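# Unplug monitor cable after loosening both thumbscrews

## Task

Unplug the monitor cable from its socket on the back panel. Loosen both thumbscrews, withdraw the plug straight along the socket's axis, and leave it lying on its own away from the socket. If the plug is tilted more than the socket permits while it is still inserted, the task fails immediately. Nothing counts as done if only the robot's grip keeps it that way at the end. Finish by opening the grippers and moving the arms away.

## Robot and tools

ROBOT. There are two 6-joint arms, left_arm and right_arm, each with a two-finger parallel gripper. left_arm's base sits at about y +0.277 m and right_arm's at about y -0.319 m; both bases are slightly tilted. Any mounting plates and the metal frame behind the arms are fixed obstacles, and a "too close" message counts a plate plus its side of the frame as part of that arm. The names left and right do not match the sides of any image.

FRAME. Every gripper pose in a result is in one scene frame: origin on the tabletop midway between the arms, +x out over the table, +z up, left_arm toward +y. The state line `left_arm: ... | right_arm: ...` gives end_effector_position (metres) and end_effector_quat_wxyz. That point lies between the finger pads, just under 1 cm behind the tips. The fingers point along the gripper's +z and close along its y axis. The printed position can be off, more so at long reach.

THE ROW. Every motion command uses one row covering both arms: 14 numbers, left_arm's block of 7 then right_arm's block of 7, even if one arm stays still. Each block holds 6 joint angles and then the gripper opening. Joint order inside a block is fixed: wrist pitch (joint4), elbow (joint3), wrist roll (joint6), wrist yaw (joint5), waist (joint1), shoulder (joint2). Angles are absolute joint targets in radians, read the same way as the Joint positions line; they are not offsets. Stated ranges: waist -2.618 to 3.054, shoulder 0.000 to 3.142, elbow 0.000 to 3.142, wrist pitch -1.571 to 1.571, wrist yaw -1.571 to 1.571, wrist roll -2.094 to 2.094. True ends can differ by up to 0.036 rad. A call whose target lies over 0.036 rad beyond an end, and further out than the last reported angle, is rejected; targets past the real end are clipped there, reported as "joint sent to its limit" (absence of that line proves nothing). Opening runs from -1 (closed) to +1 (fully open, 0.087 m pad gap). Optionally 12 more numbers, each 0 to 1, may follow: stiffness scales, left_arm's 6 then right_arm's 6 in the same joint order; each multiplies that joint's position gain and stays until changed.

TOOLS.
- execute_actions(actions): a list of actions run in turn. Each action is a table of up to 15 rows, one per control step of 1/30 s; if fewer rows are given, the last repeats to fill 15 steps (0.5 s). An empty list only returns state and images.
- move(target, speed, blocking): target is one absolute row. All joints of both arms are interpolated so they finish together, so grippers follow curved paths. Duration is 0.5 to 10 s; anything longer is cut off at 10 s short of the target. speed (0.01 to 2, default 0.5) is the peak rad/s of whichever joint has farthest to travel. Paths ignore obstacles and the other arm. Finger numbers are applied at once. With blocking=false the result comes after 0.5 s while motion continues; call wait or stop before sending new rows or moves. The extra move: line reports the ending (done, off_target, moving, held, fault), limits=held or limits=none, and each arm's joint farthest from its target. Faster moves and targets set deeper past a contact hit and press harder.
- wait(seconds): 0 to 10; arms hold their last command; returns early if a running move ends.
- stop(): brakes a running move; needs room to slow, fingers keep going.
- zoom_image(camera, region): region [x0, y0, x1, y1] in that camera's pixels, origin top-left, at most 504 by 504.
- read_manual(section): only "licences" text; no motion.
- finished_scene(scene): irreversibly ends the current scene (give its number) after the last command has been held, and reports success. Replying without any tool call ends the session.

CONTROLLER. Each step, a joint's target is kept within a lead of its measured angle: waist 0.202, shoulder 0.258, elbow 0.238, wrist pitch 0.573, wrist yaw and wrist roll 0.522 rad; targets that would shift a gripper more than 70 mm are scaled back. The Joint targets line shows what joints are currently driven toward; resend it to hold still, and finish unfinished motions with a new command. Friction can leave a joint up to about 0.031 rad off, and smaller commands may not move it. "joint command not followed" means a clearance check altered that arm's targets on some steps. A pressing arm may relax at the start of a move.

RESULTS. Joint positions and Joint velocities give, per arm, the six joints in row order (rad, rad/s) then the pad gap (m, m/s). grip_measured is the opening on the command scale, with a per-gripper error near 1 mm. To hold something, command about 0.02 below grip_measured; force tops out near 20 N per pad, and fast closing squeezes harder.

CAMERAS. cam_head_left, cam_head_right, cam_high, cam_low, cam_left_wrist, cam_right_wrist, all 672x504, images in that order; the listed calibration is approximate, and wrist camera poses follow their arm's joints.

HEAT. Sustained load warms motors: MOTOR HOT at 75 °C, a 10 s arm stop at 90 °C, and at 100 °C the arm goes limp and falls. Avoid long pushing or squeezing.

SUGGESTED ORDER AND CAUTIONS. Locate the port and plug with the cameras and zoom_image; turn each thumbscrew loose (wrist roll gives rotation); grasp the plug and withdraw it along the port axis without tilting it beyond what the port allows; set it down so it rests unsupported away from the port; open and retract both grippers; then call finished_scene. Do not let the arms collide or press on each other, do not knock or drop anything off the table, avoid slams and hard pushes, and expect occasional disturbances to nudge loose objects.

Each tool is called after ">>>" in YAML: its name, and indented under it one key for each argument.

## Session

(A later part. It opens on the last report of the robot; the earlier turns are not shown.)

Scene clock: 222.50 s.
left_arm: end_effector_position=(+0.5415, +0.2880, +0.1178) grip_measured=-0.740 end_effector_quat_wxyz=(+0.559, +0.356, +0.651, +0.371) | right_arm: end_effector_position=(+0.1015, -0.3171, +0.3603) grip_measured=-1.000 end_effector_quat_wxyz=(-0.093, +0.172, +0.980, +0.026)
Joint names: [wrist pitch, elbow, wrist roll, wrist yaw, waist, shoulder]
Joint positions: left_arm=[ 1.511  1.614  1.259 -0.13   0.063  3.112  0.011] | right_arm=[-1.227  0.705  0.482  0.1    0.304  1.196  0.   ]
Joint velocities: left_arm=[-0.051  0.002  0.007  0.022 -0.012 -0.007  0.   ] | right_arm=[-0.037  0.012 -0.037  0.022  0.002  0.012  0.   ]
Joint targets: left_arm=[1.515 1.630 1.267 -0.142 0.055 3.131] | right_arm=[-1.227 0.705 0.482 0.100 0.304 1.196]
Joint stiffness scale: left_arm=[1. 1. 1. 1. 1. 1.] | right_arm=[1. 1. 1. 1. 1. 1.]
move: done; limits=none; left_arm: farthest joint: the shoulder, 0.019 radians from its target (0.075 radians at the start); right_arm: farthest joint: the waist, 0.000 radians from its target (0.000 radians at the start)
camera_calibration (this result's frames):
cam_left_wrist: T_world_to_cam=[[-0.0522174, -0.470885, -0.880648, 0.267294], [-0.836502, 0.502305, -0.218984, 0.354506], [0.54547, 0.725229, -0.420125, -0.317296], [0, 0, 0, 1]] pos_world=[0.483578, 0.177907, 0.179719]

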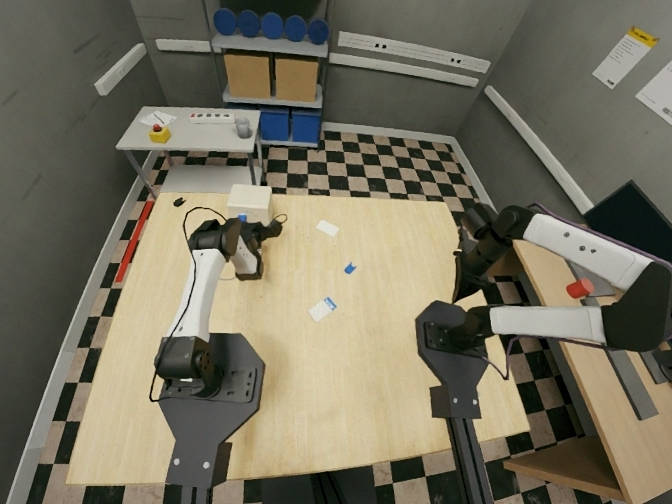

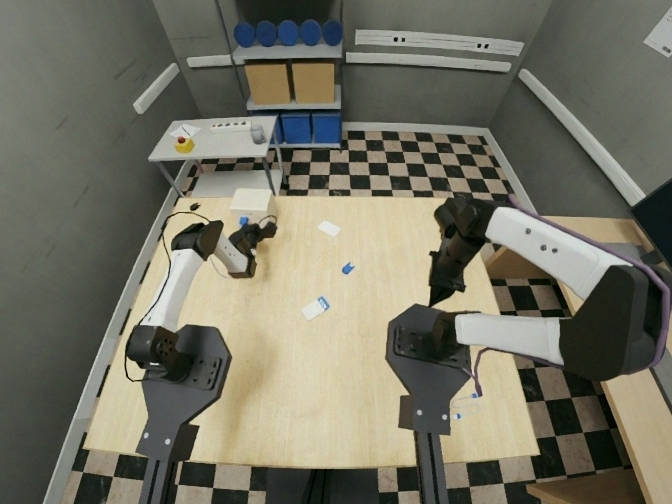

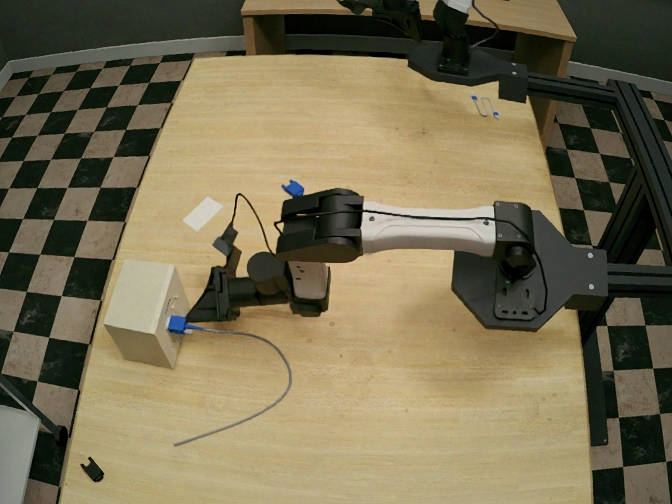

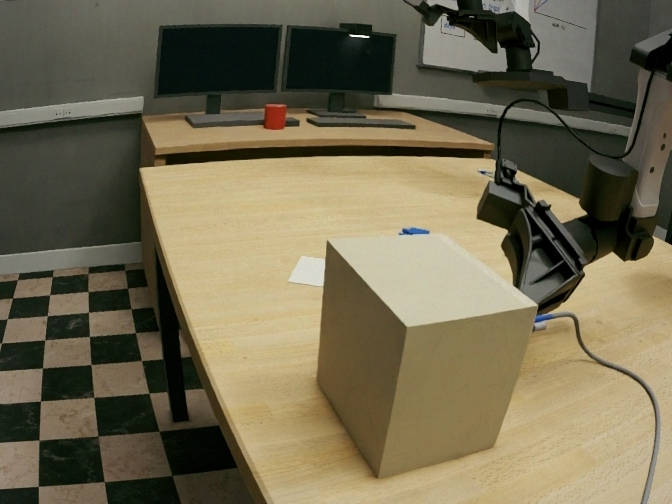

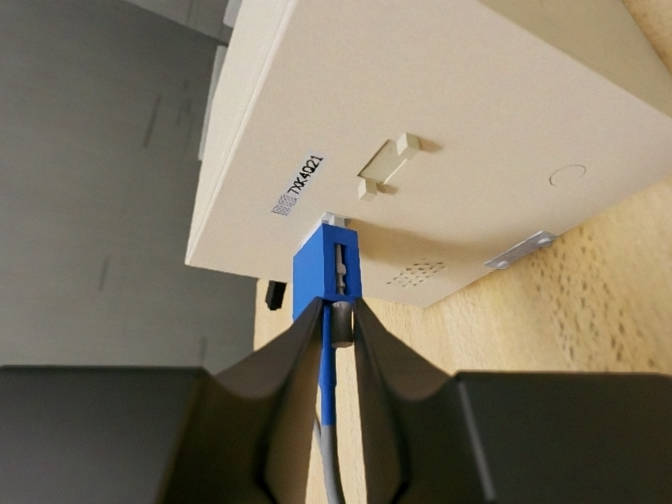

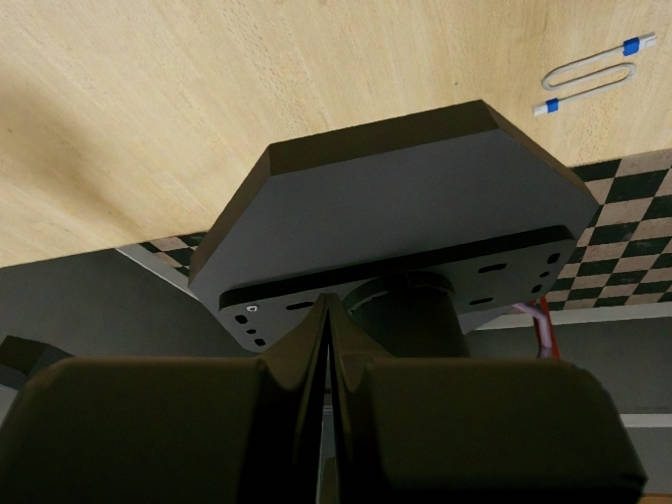

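>>> zoom_image:
  camera: "cam_left_wrist"
  region: [290,200,390,360]

>>> execute_actions:
  actions:
    - [[1.495,1.614,1.259,-0.13,0.063,3.12,-1,-1.227,0.705,0.482,0.1,0.304,1.196,-1]]

>>> move:
  target: [1.461,1.527,1.012,-0.089,0.088,3.037,-1,-1.227,0.705,0.482,0.1,0.304,1.196,-1]
  speed: 0.25

Region (290, 200, 390, 360) of cam_left_wrist's 672x504 image, scaled by 3.150, with more detail than that image has; it fills the left 315 columns of this view, and the rest is white.

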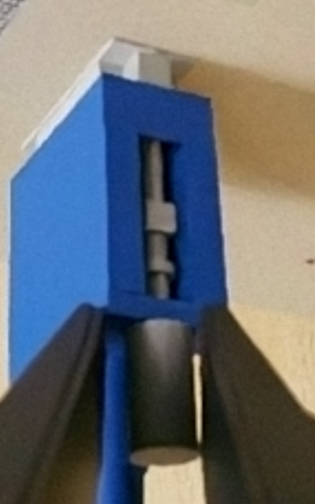

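Scene clock: 223.30 s.
left_arm: end_effector_position=(+0.5415, +0.2880, +0.1177) grip_measured=-0.840 end_effector_quat_wxyz=(+0.559, +0.355, +0.651, +0.371) | right_arm: end_effector_position=(+0.1015, -0.3171, +0.3603) grip_measured=-1.000 end_effector_quat_wxyz=(-0.093, +0.172, +0.980, +0.026)
Joint names: [wrist pitch, elbow, wrist roll, wrist yaw, waist, shoulder]
Joint positions: left_arm=[ 1.511  1.614  1.259 -0.13   0.063  3.112  0.007] | right_arm=[-1.227  0.705  0.482  0.1    0.304  1.196  0.   ]
Joint velocities: left_arm=[-0.051 -0.002  0.007  0.022  0.007  0.007 -0.   ] | right_arm=[ 0.007 -0.002 -0.066 -0.007 -0.027 -0.007  0.   ]
Joint targets: left_arm=[1.495 1.614 1.259 -0.130 0.063 3.120] | right_arm=[-1.227 0.705 0.482 0.100 0.304 1.196]
Joint stiffness scale: left_arm=[1. 1. 1. 1. 1. 1.] | right_arm=[1. 1. 1. 1. 1. 1.]
camera_calibration (this result's frames):
cam_left_wrist: T_world_to_cam=[[-0.0524646, -0.470864, -0.880644, 0.267354], [-0.836752, 0.50206, -0.218592, 0.354591], [0.545063, 0.725413, -0.420337, -0.317162], [0, 0, 0, 1]] pos_world=[0.483605, 0.177935, 0.17964]

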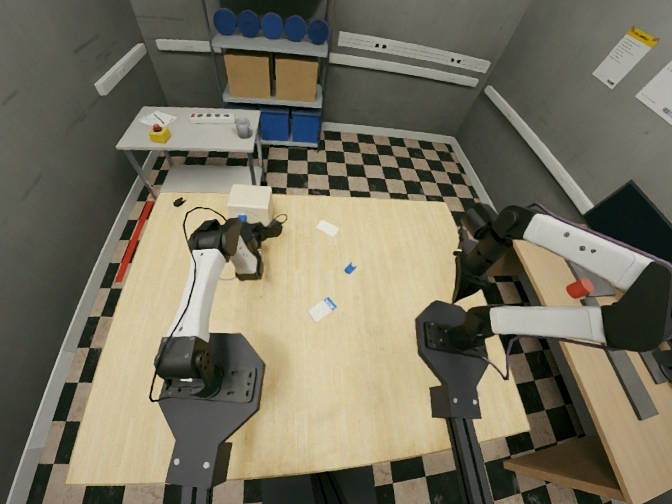

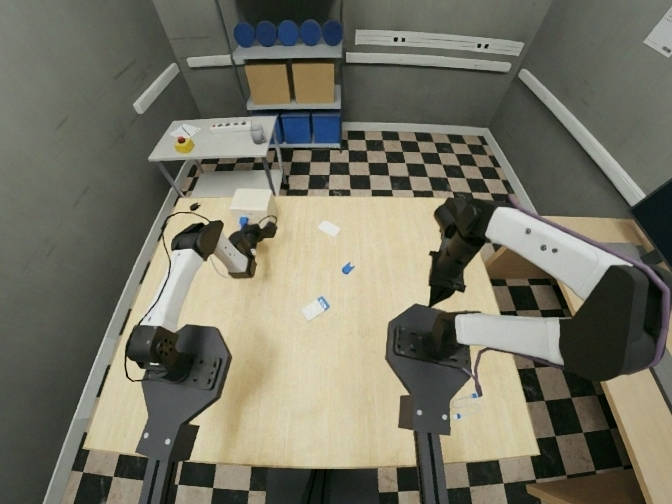

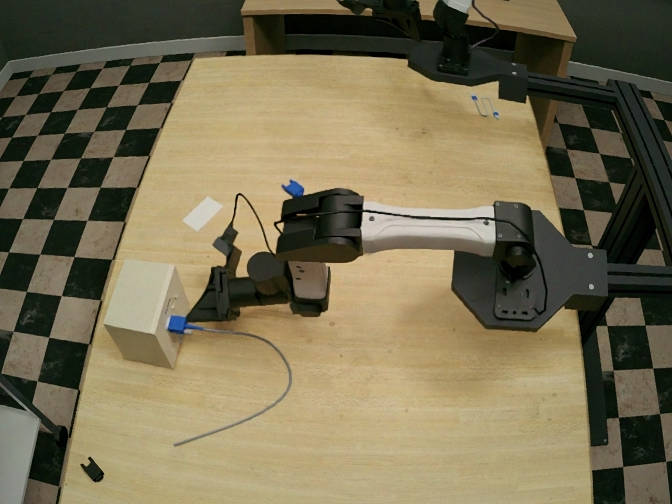

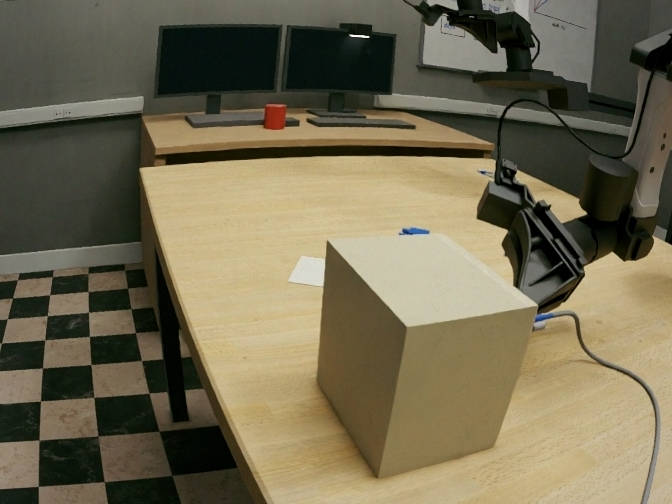

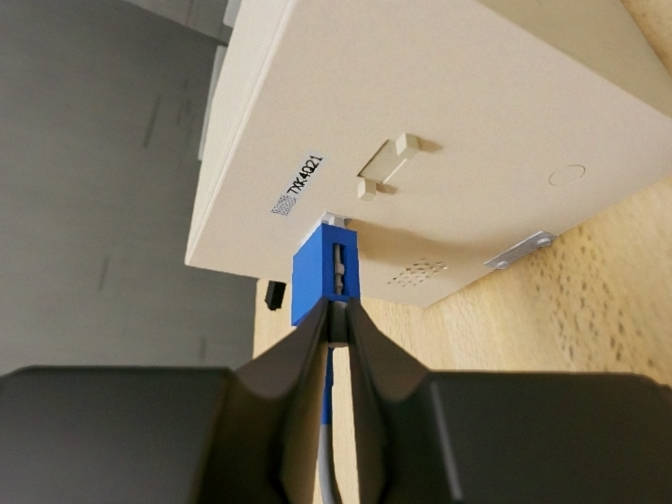

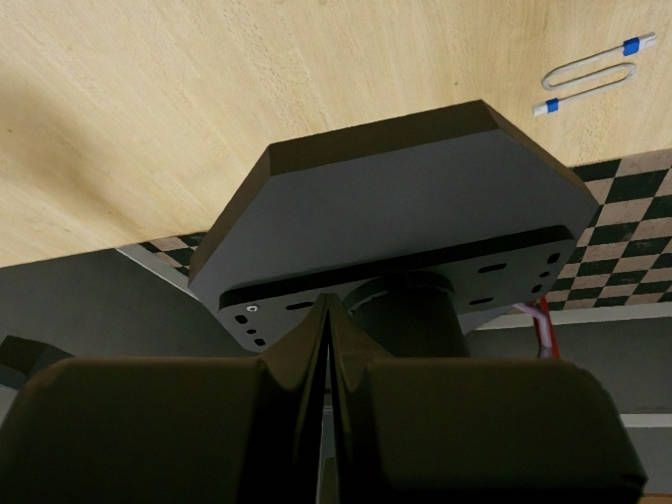

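Scene clock: 224.90 s.
left_arm: end_effector_position=(+0.5415, +0.2883, +0.1188) grip_measured=-0.840 end_effector_quat_wxyz=(+0.593, +0.286, +0.694, +0.291) | right_arm: end_effector_position=(+0.1015, -0.3171, +0.3603) grip_measured=-1.000 end_effector_quat_wxyz=(-0.093, +0.172, +0.980, +0.026)
Joint names: [wrist pitch, elbow, wrist roll, wrist yaw, waist, shoulder]
Joint positions: left_arm=[ 1.479  1.548  1.019 -0.099  0.079  3.045  0.007] | right_arm=[-1.227  0.705  0.482  0.1    0.304  1.196  0.   ]
Joint velocities: left_arm=[ 0.007 -0.007  0.037 -0.022 -0.017 -0.017  0.001] | right_arm=[ 0.022 -0.012 -0.051 -0.081 -0.012 -0.022  0.   ]
Joint targets: left_arm=[1.461 1.527 1.012 -0.089 0.088 3.037] | right_arm=[-1.227 0.705 0.482 0.100 0.304 1.196]
Joint stiffness scale: left_arm=[1. 1. 1. 1. 1. 1.] | right_arm=[1. 1. 1. 1. 1. 1.]
move: off_target (left_arm); limits=none; left_arm: farthest joint: the elbow, 0.021 radians from its target (0.087 radians at the start); right_arm: farthest joint: the waist, 0.000 radians from its target (0.000 radians at the start)
camera_calibration (this result's frames):
cam_left_wrist: T_world_to_cam=[[-0.0564313, -0.666545, -0.743326, 0.310626], [-0.842558, 0.431221, -0.322713, 0.390653], [0.535641, 0.608084, -0.585937, -0.258324], [0, 0, 0, 1]] pos_world=[0.485046, 0.195671, 0.205604]

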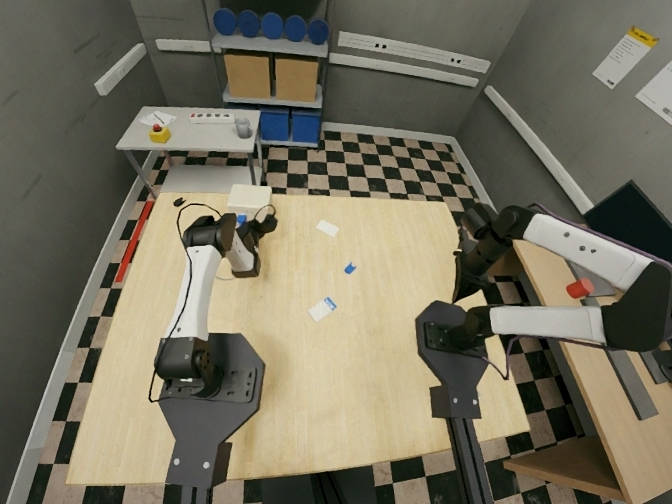

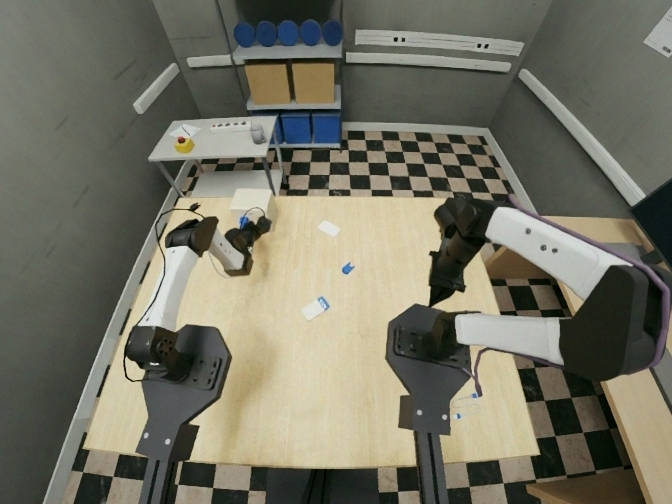

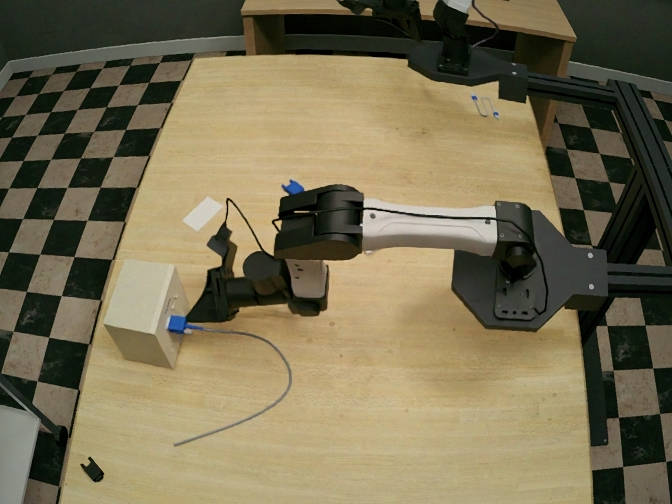

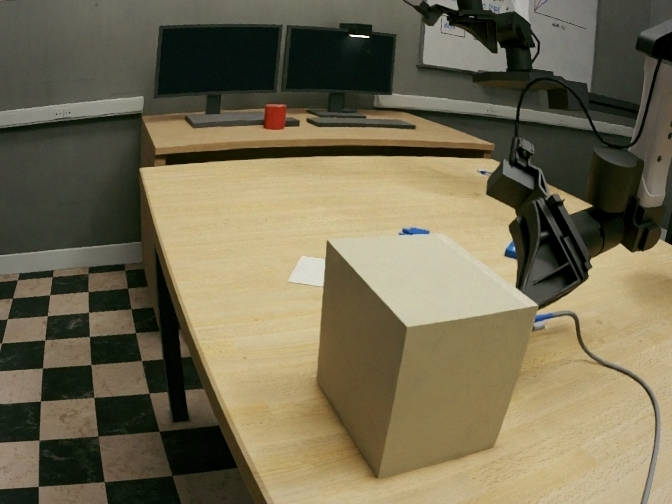

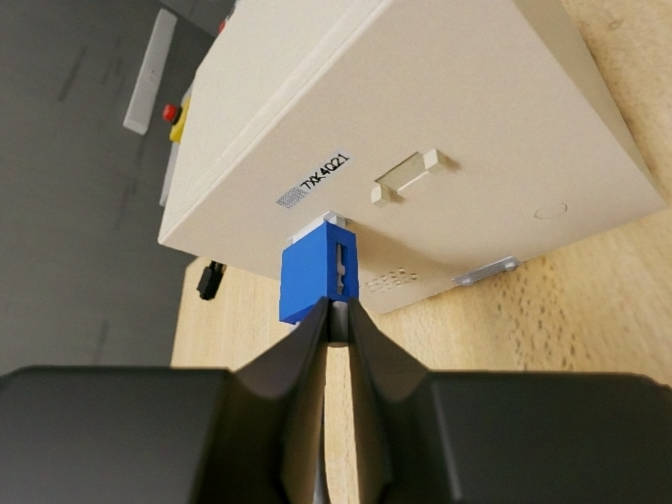

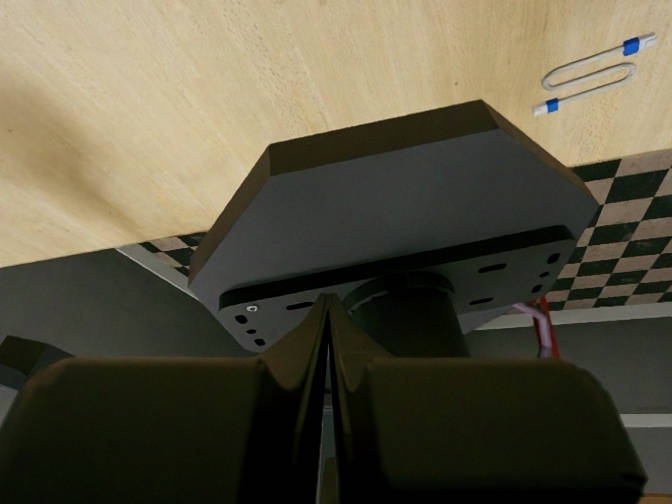

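>>> zoom_image:
  camera: "cam_left_wrist"
  region: [300,200,380,320]

>>> move:
  target: [1.415,1.468,0.757,-0.028,0.118,2.968,-1,-1.227,0.705,0.482,0.1,0.304,1.196,-1]
  speed: 0.25

Region (300, 200, 380, 320) of cam_left_wrist's 672x504 image, scaled by 4.200, with more detail than that image has.

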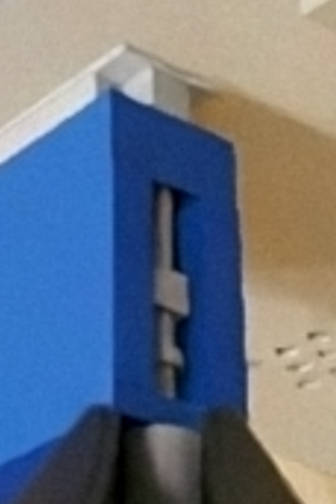

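Scene clock: 226.93 s.
left_arm: end_effector_position=(+0.5419, +0.2896, +0.1201) grip_measured=-0.840 end_effector_quat_wxyz=(+0.619, +0.210, +0.731, +0.198) | right_arm: end_effector_position=(+0.1015, -0.3171, +0.3603) grip_measured=-1.000 end_effector_quat_wxyz=(-0.093, +0.172, +0.980, +0.026)
Joint names: [wrist pitch, elbow, wrist roll, wrist yaw, waist, shoulder]
Joint positions: left_arm=[ 1.434  1.489  0.763 -0.039  0.109  2.977  0.007] | right_arm=[-1.227  0.705  0.482  0.1    0.304  1.196  0.   ]
Joint velocities: left_arm=[-0.007  0.002 -0.125  0.022 -0.012  0.002 -0.   ] | right_arm=[ 0.051 -0.017 -0.051  0.022 -0.012 -0.012  0.   ]
Joint targets: left_arm=[1.415 1.468 0.757 -0.028 0.118 2.968] | right_arm=[-1.227 0.705 0.482 0.100 0.304 1.196]
Joint stiffness scale: left_arm=[1. 1. 1. 1. 1. 1.] | right_arm=[1. 1. 1. 1. 1. 1.]
move: off_target (left_arm); limits=none; left_arm: farthest joint: the elbow, 0.021 radians from its target (0.080 radians at the start); right_arm: farthest joint: the waist, 0.000 radians from its target (0.000 radians at the start)
camera_calibration (this result's frames):
cam_left_wrist: T_world_to_cam=[[-0.0669767, -0.833757, -0.548055, 0.343179], [-0.849198, 0.336005, -0.407386, 0.432144], [0.52381, 0.438121, -0.730529, -0.185527], [0, 0, 0, 1]] pos_world=[0.487141, 0.222208, 0.228597]

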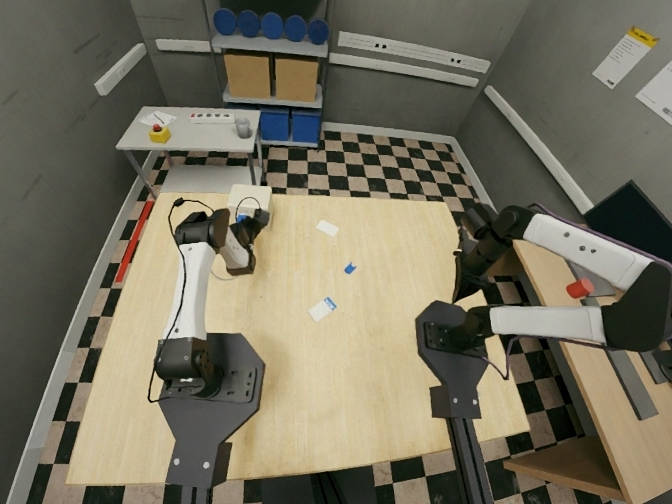

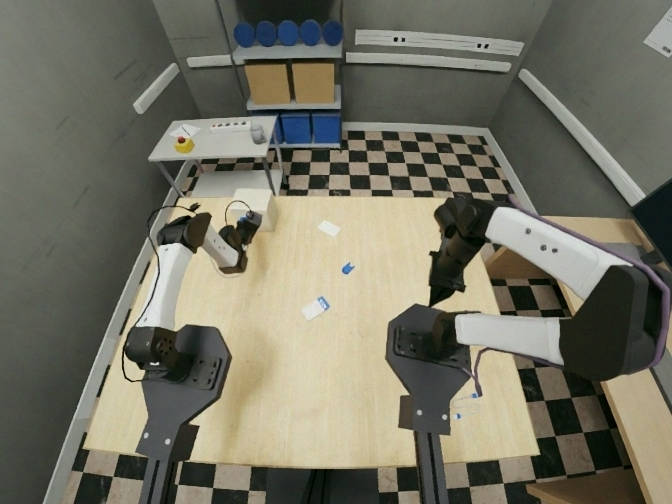

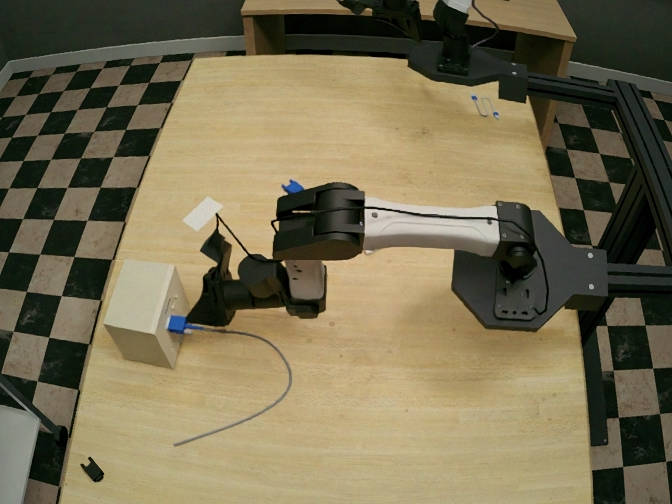

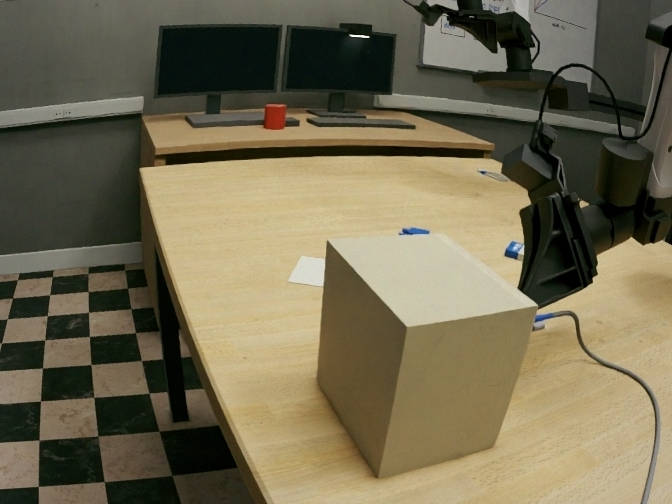

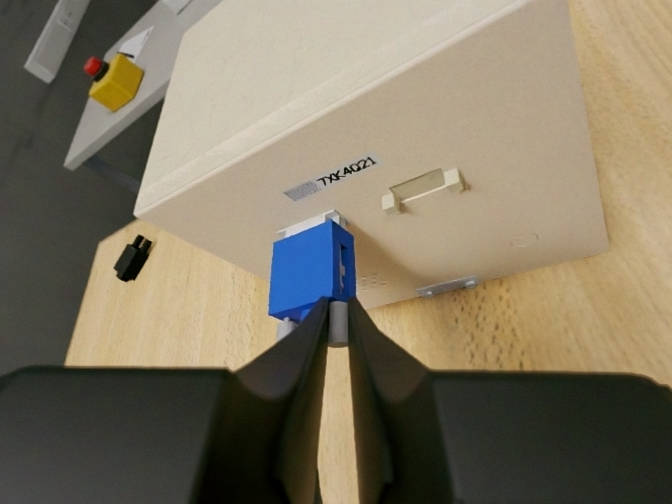

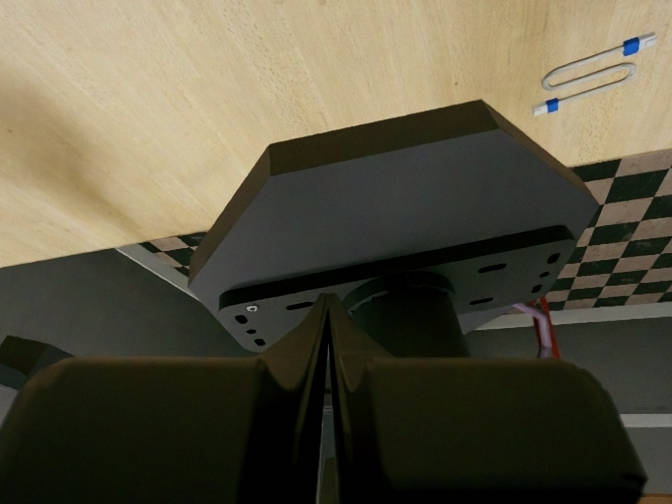

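>>> move:
  target: [1.368,1.43,0.485,0.057,0.16,2.913,-1,-1.227,0.705,0.482,0.1,0.304,1.196,-1]
  speed: 0.2

Scene clock: 229.43 s.
left_arm: end_effector_position=(+0.5420, +0.2914, +0.1210) grip_measured=-0.840 end_effector_quat_wxyz=(+0.634, +0.124, +0.758, +0.092) | right_arm: end_effector_position=(+0.1015, -0.3171, +0.3603) grip_measured=-1.000 end_effector_quat_wxyz=(-0.093, +0.172, +0.980, +0.026)
Joint names: [wrist pitch, elbow, wrist roll, wrist yaw, waist, shoulder]
Joint positions: left_arm=[1.387 1.451 0.492 0.044 0.151 2.922 0.007] | right_arm=[-1.227  0.705  0.482  0.1    0.304  1.196  0.   ]
Joint velocities: left_arm=[-0.066  0.007 -0.022 -0.022 -0.017 -0.002  0.001] | right_arm=[-0.007 -0.012 -0.066 -0.095 -0.007 -0.002  0.   ]
Joint targets: left_arm=[1.368 1.430 0.485 0.057 0.160 2.913] | right_arm=[-1.227 0.705 0.482 0.100 0.304 1.196]
Joint stiffness scale: left_arm=[1. 1. 1. 1. 1. 1.] | right_arm=[1. 1. 1. 1. 1. 1.]
move: off_target (left_arm); limits=none; left_arm: farthest joint: the elbow, 0.021 radians from its target (0.059 radians at the start); right_arm: farthest joint: the waist, 0.000 radians from its target (0.000 radians at the start)
camera_calibration (this result's frames):
cam_left_wrist: T_world_to_cam=[[-0.075391, -0.952046, -0.296521, 0.353806], [-0.858132, 0.213398, -0.46698, 0.479776], [0.507863, 0.219248, -0.83307, -0.10094], [0, 0, 0, 1]] pos_world=[0.489648, 0.256587, 0.244867]

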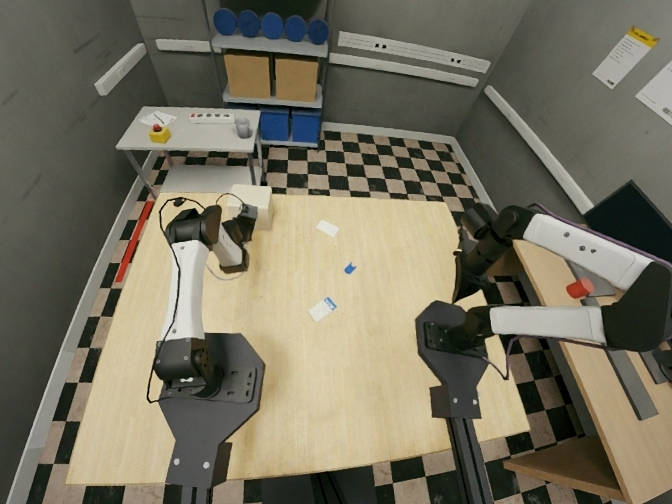

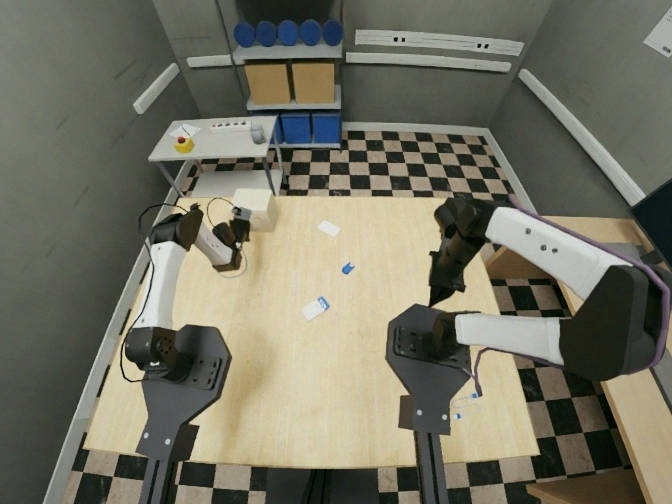

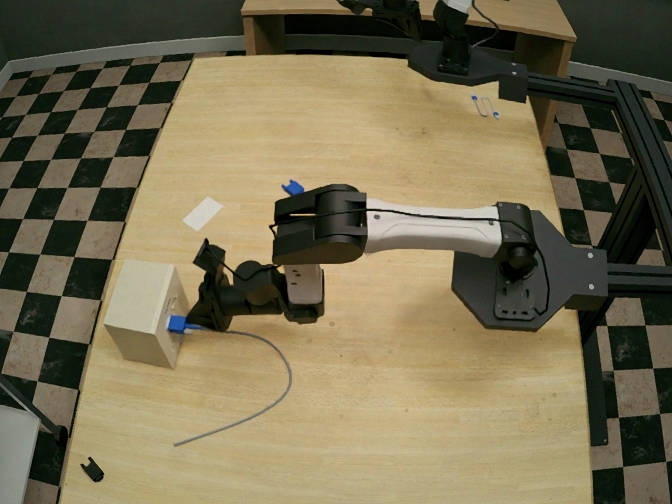

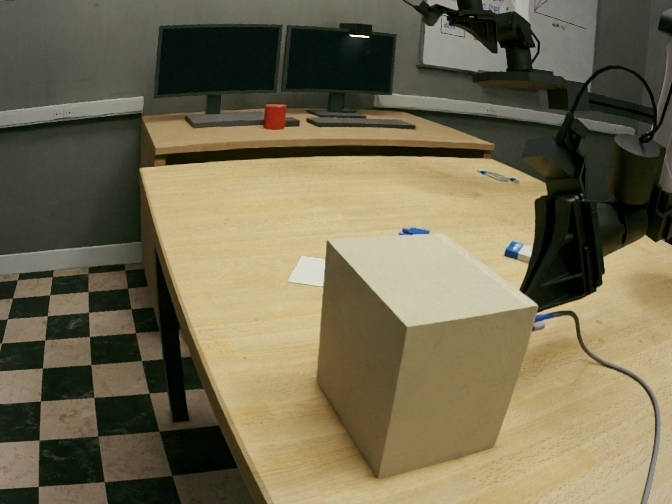

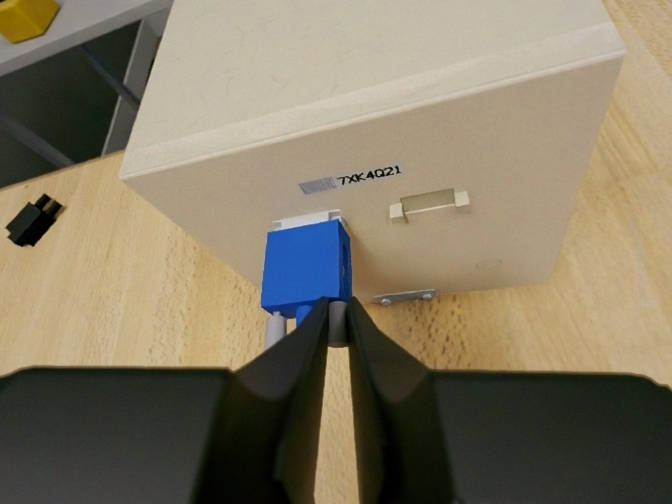

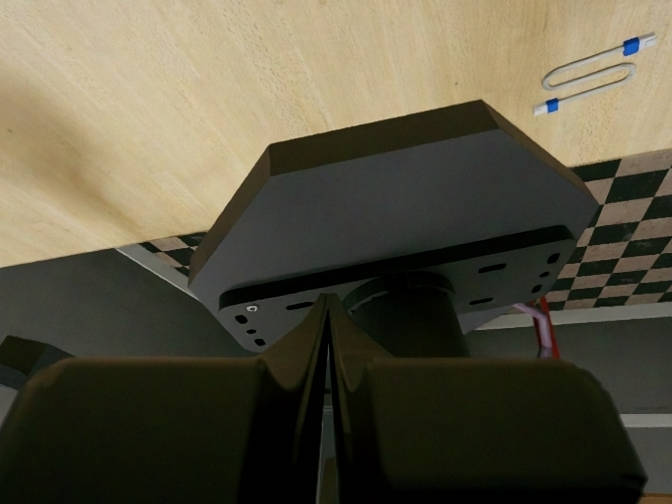

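>>> move:
  target: [1.327,1.421,0.197,0.162,0.212,2.883,-1,-1.227,0.705,0.482,0.1,0.304,1.196,-1]
  speed: 0.2

Scene clock: 232.10 s.
left_arm: end_effector_position=(+0.5421, +0.2933, +0.1214) grip_measured=-0.840 end_effector_quat_wxyz=(+0.637, +0.030, +0.770, -0.022) | right_arm: end_effector_position=(+0.1015, -0.3171, +0.3603) grip_measured=-1.000 end_effector_quat_wxyz=(-0.093, +0.172, +0.980, +0.026)
Joint names: [wrist pitch, elbow, wrist roll, wrist yaw, waist, shoulder]
Joint positions: left_arm=[1.347 1.442 0.208 0.148 0.202 2.892 0.007] | right_arm=[-1.227  0.705  0.482  0.1    0.304  1.196  0.   ]
Joint velocities: left_arm=[ 0.007 -0.007  0.007  0.037 -0.012 -0.022  0.   ] | right_arm=[-0.037  0.017 -0.007  0.051  0.002 -0.002  0.   ]
Joint targets: left_arm=[1.327 1.421 0.197 0.162 0.212 2.883] | right_arm=[-1.227 0.705 0.482 0.100 0.304 1.196]
Joint stiffness scale: left_arm=[1. 1. 1. 1. 1. 1.] | right_arm=[1. 1. 1. 1. 1. 1.]
move: off_target (left_arm); limits=none; left_arm: farthest joint: the elbow, 0.021 radians from its target (0.030 radians at the start); right_arm: farthest joint: the waist, 0.000 radians from its target (0.000 radians at the start)
camera_calibration (this result's frames):
cam_left_wrist: T_world_to_cam=[[-0.0797061, -0.996808, -0.00445113, 0.335778], [-0.868681, 0.0716496, -0.490164, 0.529789], [0.488918, -0.0352024, -0.871619, -0.0114948], [0, 0, 0, 1]] pos_world=[0.492601, 0.296343, 0.251159]

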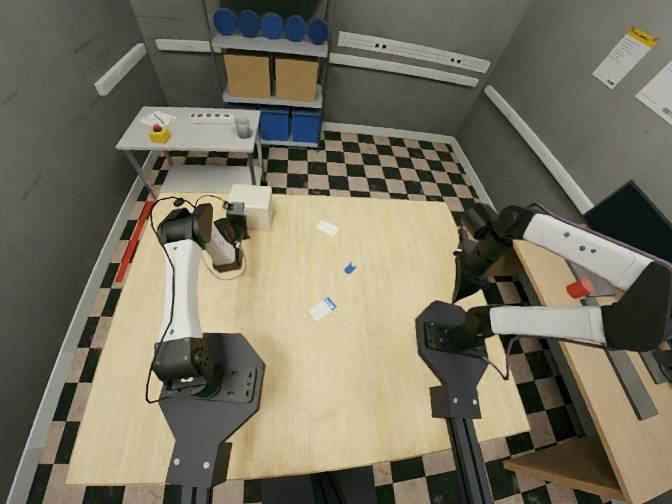

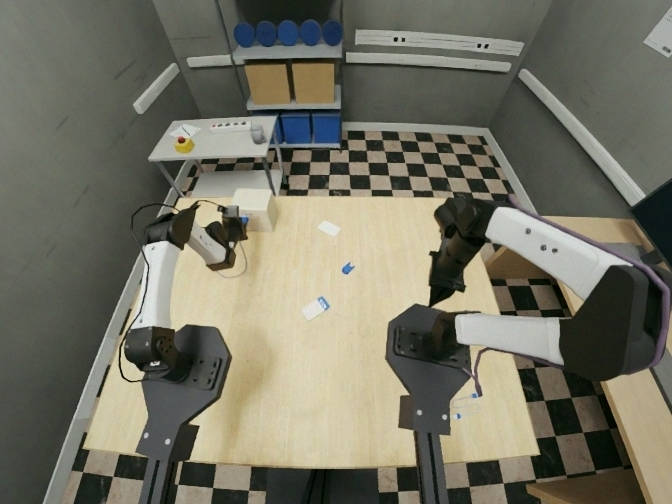

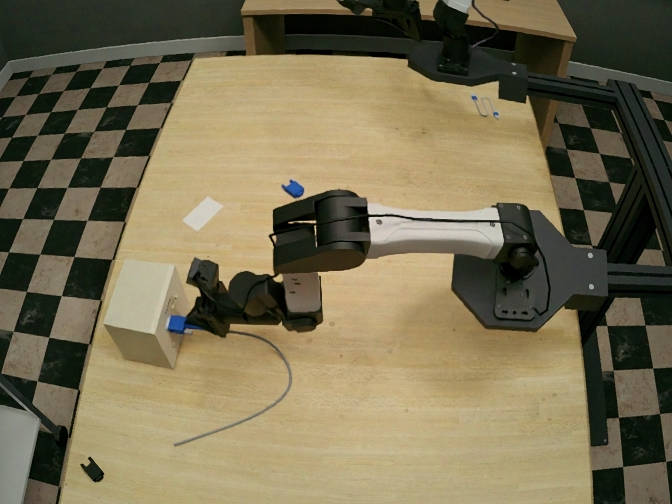

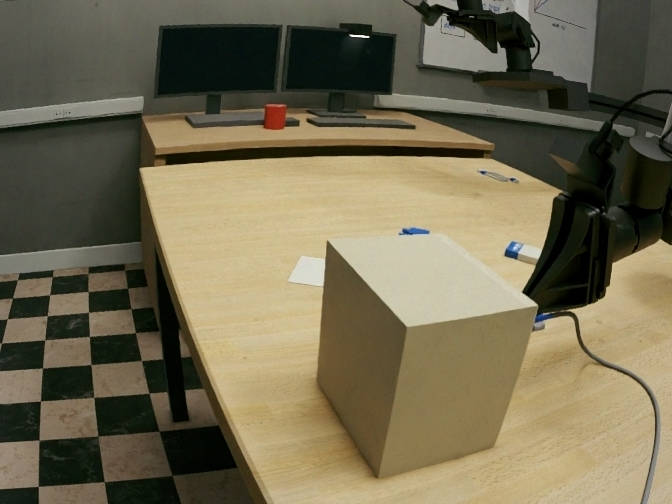

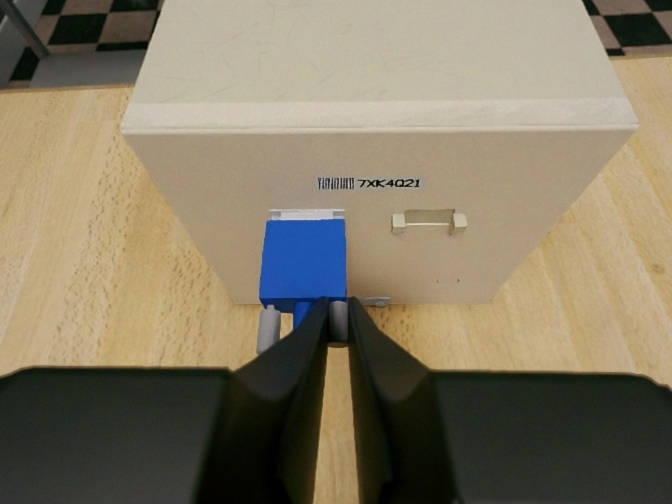

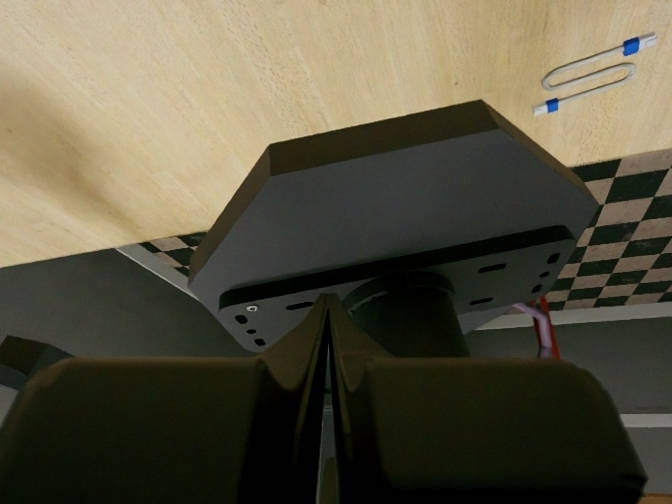

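>>> execute_actions:
  actions:
    - [[1.347,1.442,0.208,0.148,0.202,2.892,-0.76,-1.227,0.705,0.482,0.1,0.304,1.196,-1],[1.36,1.455,0.3,0.105,0.19,2.905,-0.76,-1.227,0.705,0.482,0.1,0.304,1.196,-1],[1.377,1.457,0.398,0.069,0.177,2.918,-0.74,-1.227,0.705,0.482,0.1,0.304,1.196,-1],[1.377,1.457,0.398,0.069,0.177,2.918,-0.74,-1.227,0.705,0.482,0.1,0.304,1.196,-1],[1.391,1.46,0.492,0.036,0.16,2.927,-0.72,-1.227,0.705,0.482,0.1,0.304,1.196,-1],[1.391,1.46,0.492,0.036,0.16,2.927,-0.72,-1.227,0.705,0.482,0.1,0.304,1.196,-1],[1.407,1.466,0.586,0.005,0.144,2.939,-0.7,-1.227,0.705,0.482,0.1,0.304,1.196,-1],[1.407,1.466,0.586,0.005,0.144,2.939,-0.7,-1.227,0.705,0.482,0.1,0.304,1.196,-1],[1.423,1.475,0.68,-0.024,0.129,2.955,-0.7,-1.227,0.705,0.482,0.1,0.304,1.196,-1],[1.423,1.475,0.68,-0.024,0.129,2.955,-0.7,-1.227,0.705,0.482,0.1,0.304,1.196,-1],[1.44,1.488,0.775,-0.052,0.114,2.974,-0.7,-1.227,0.705,0.482,0.1,0.304,1.196,-1],[1.44,1.488,0.775,-0.052,0.114,2.974,-0.7,-1.227,0.705,0.482,0.1,0.304,1.196,-1],[1.458,1.505,0.872,-0.077,0.1,2.996,-0.7,-1.227,0.705,0.482,0.1,0.304,1.196,-1],[1.458,1.505,0.872,-0.077,0.1,2.996,-0.7,-1.227,0.705,0.482,0.1,0.304,1.196,-1],[1.476,1.525,0.969,-0.099,0.088,3.021,-0.7,-1.227,0.705,0.482,0.1,0.304,1.196,-1]]

Scene clock: 235.50 s.
left_arm: end_effector_position=(+0.5418, +0.2886, +0.1191) grip_measured=-0.700 end_effector_quat_wxyz=(+0.621, +0.204, +0.733, +0.188) | right_arm: end_effector_position=(+0.1015, -0.3171, +0.3603) grip_measured=-1.000 end_effector_quat_wxyz=(-0.093, +0.172, +0.980, +0.026)
Joint names: [wrist pitch, elbow, wrist roll, wrist yaw, waist, shoulder]
Joint positions: left_arm=[ 1.43   1.488  0.742 -0.031  0.111  2.975  0.013] | right_arm=[-1.227  0.705  0.482  0.1    0.304  1.196  0.   ]
Joint velocities: left_arm=[ 0.374  0.335  1.385 -0.432 -0.188  0.374 -0.001] | right_arm=[-0.022 -0.007  0.022 -0.051 -0.002  0.002  0.   ]
Joint targets: left_arm=[1.476 1.525 0.969 -0.099 0.088 3.021] | right_arm=[-1.227 0.705 0.482 0.100 0.304 1.196]
Joint stiffness scale: left_arm=[1. 1. 1. 1. 1. 1.] | right_arm=[1. 1. 1. 1. 1. 1.]
camera_calibration (this result's frames):
cam_left_wrist: T_world_to_cam=[[-0.0708872, -0.845299, -0.52957, 0.345061], [-0.848689, 0.330071, -0.413256, 0.434127], [0.52412, 0.420146, -0.740794, -0.179544], [0, 0, 0, 1]] pos_world=[0.487002, 0.223822, 0.229134]

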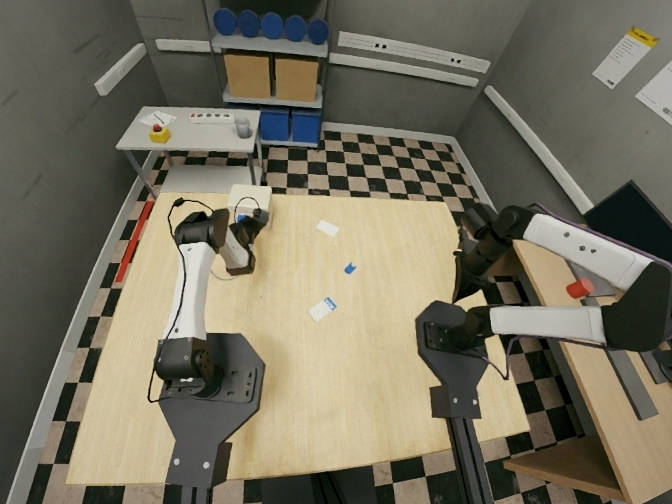

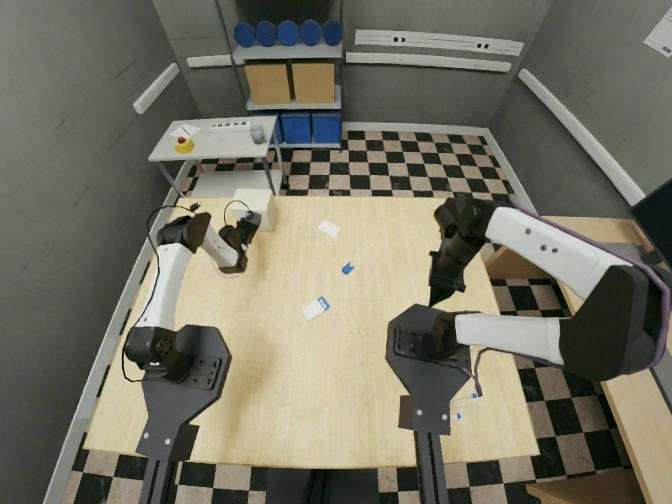

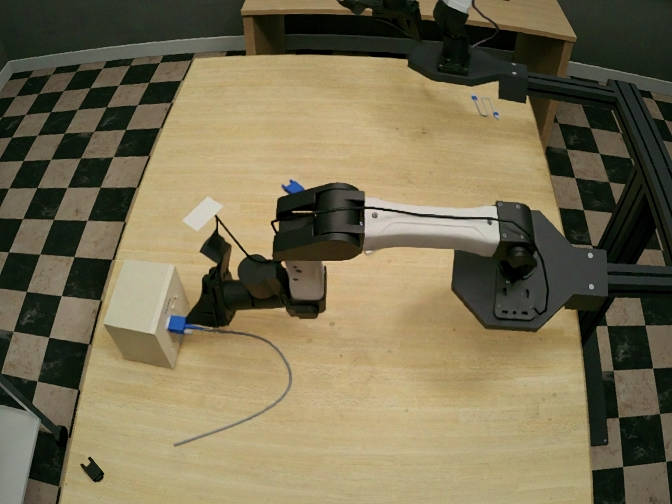

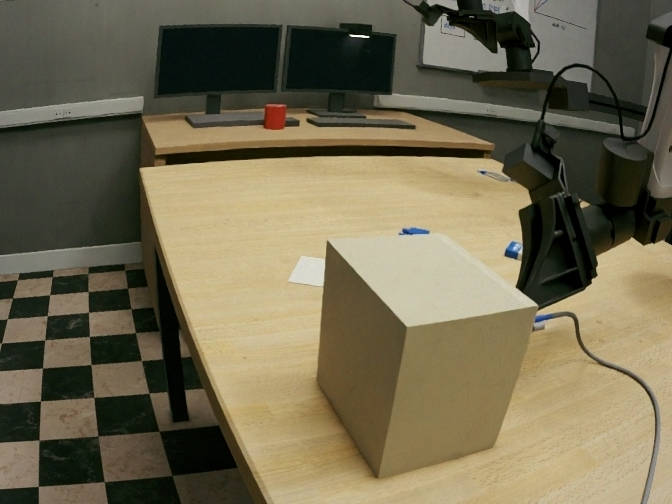

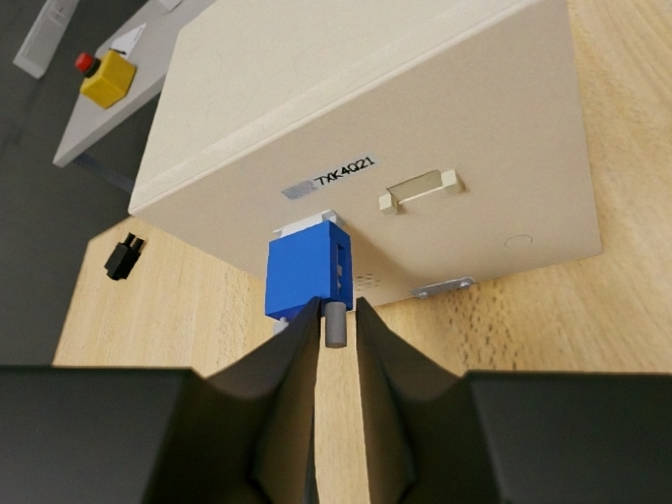

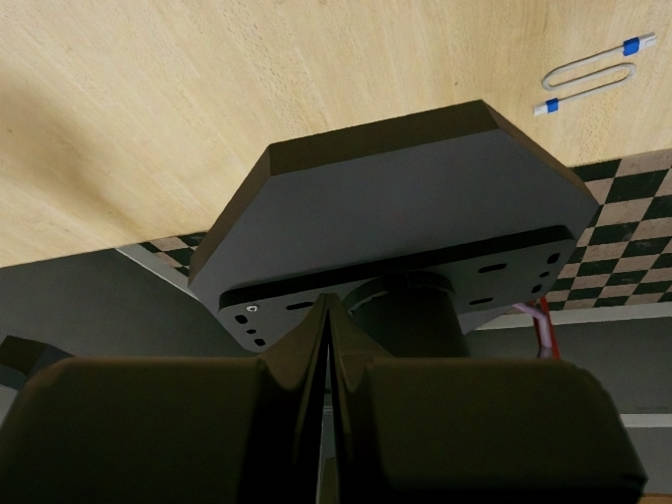

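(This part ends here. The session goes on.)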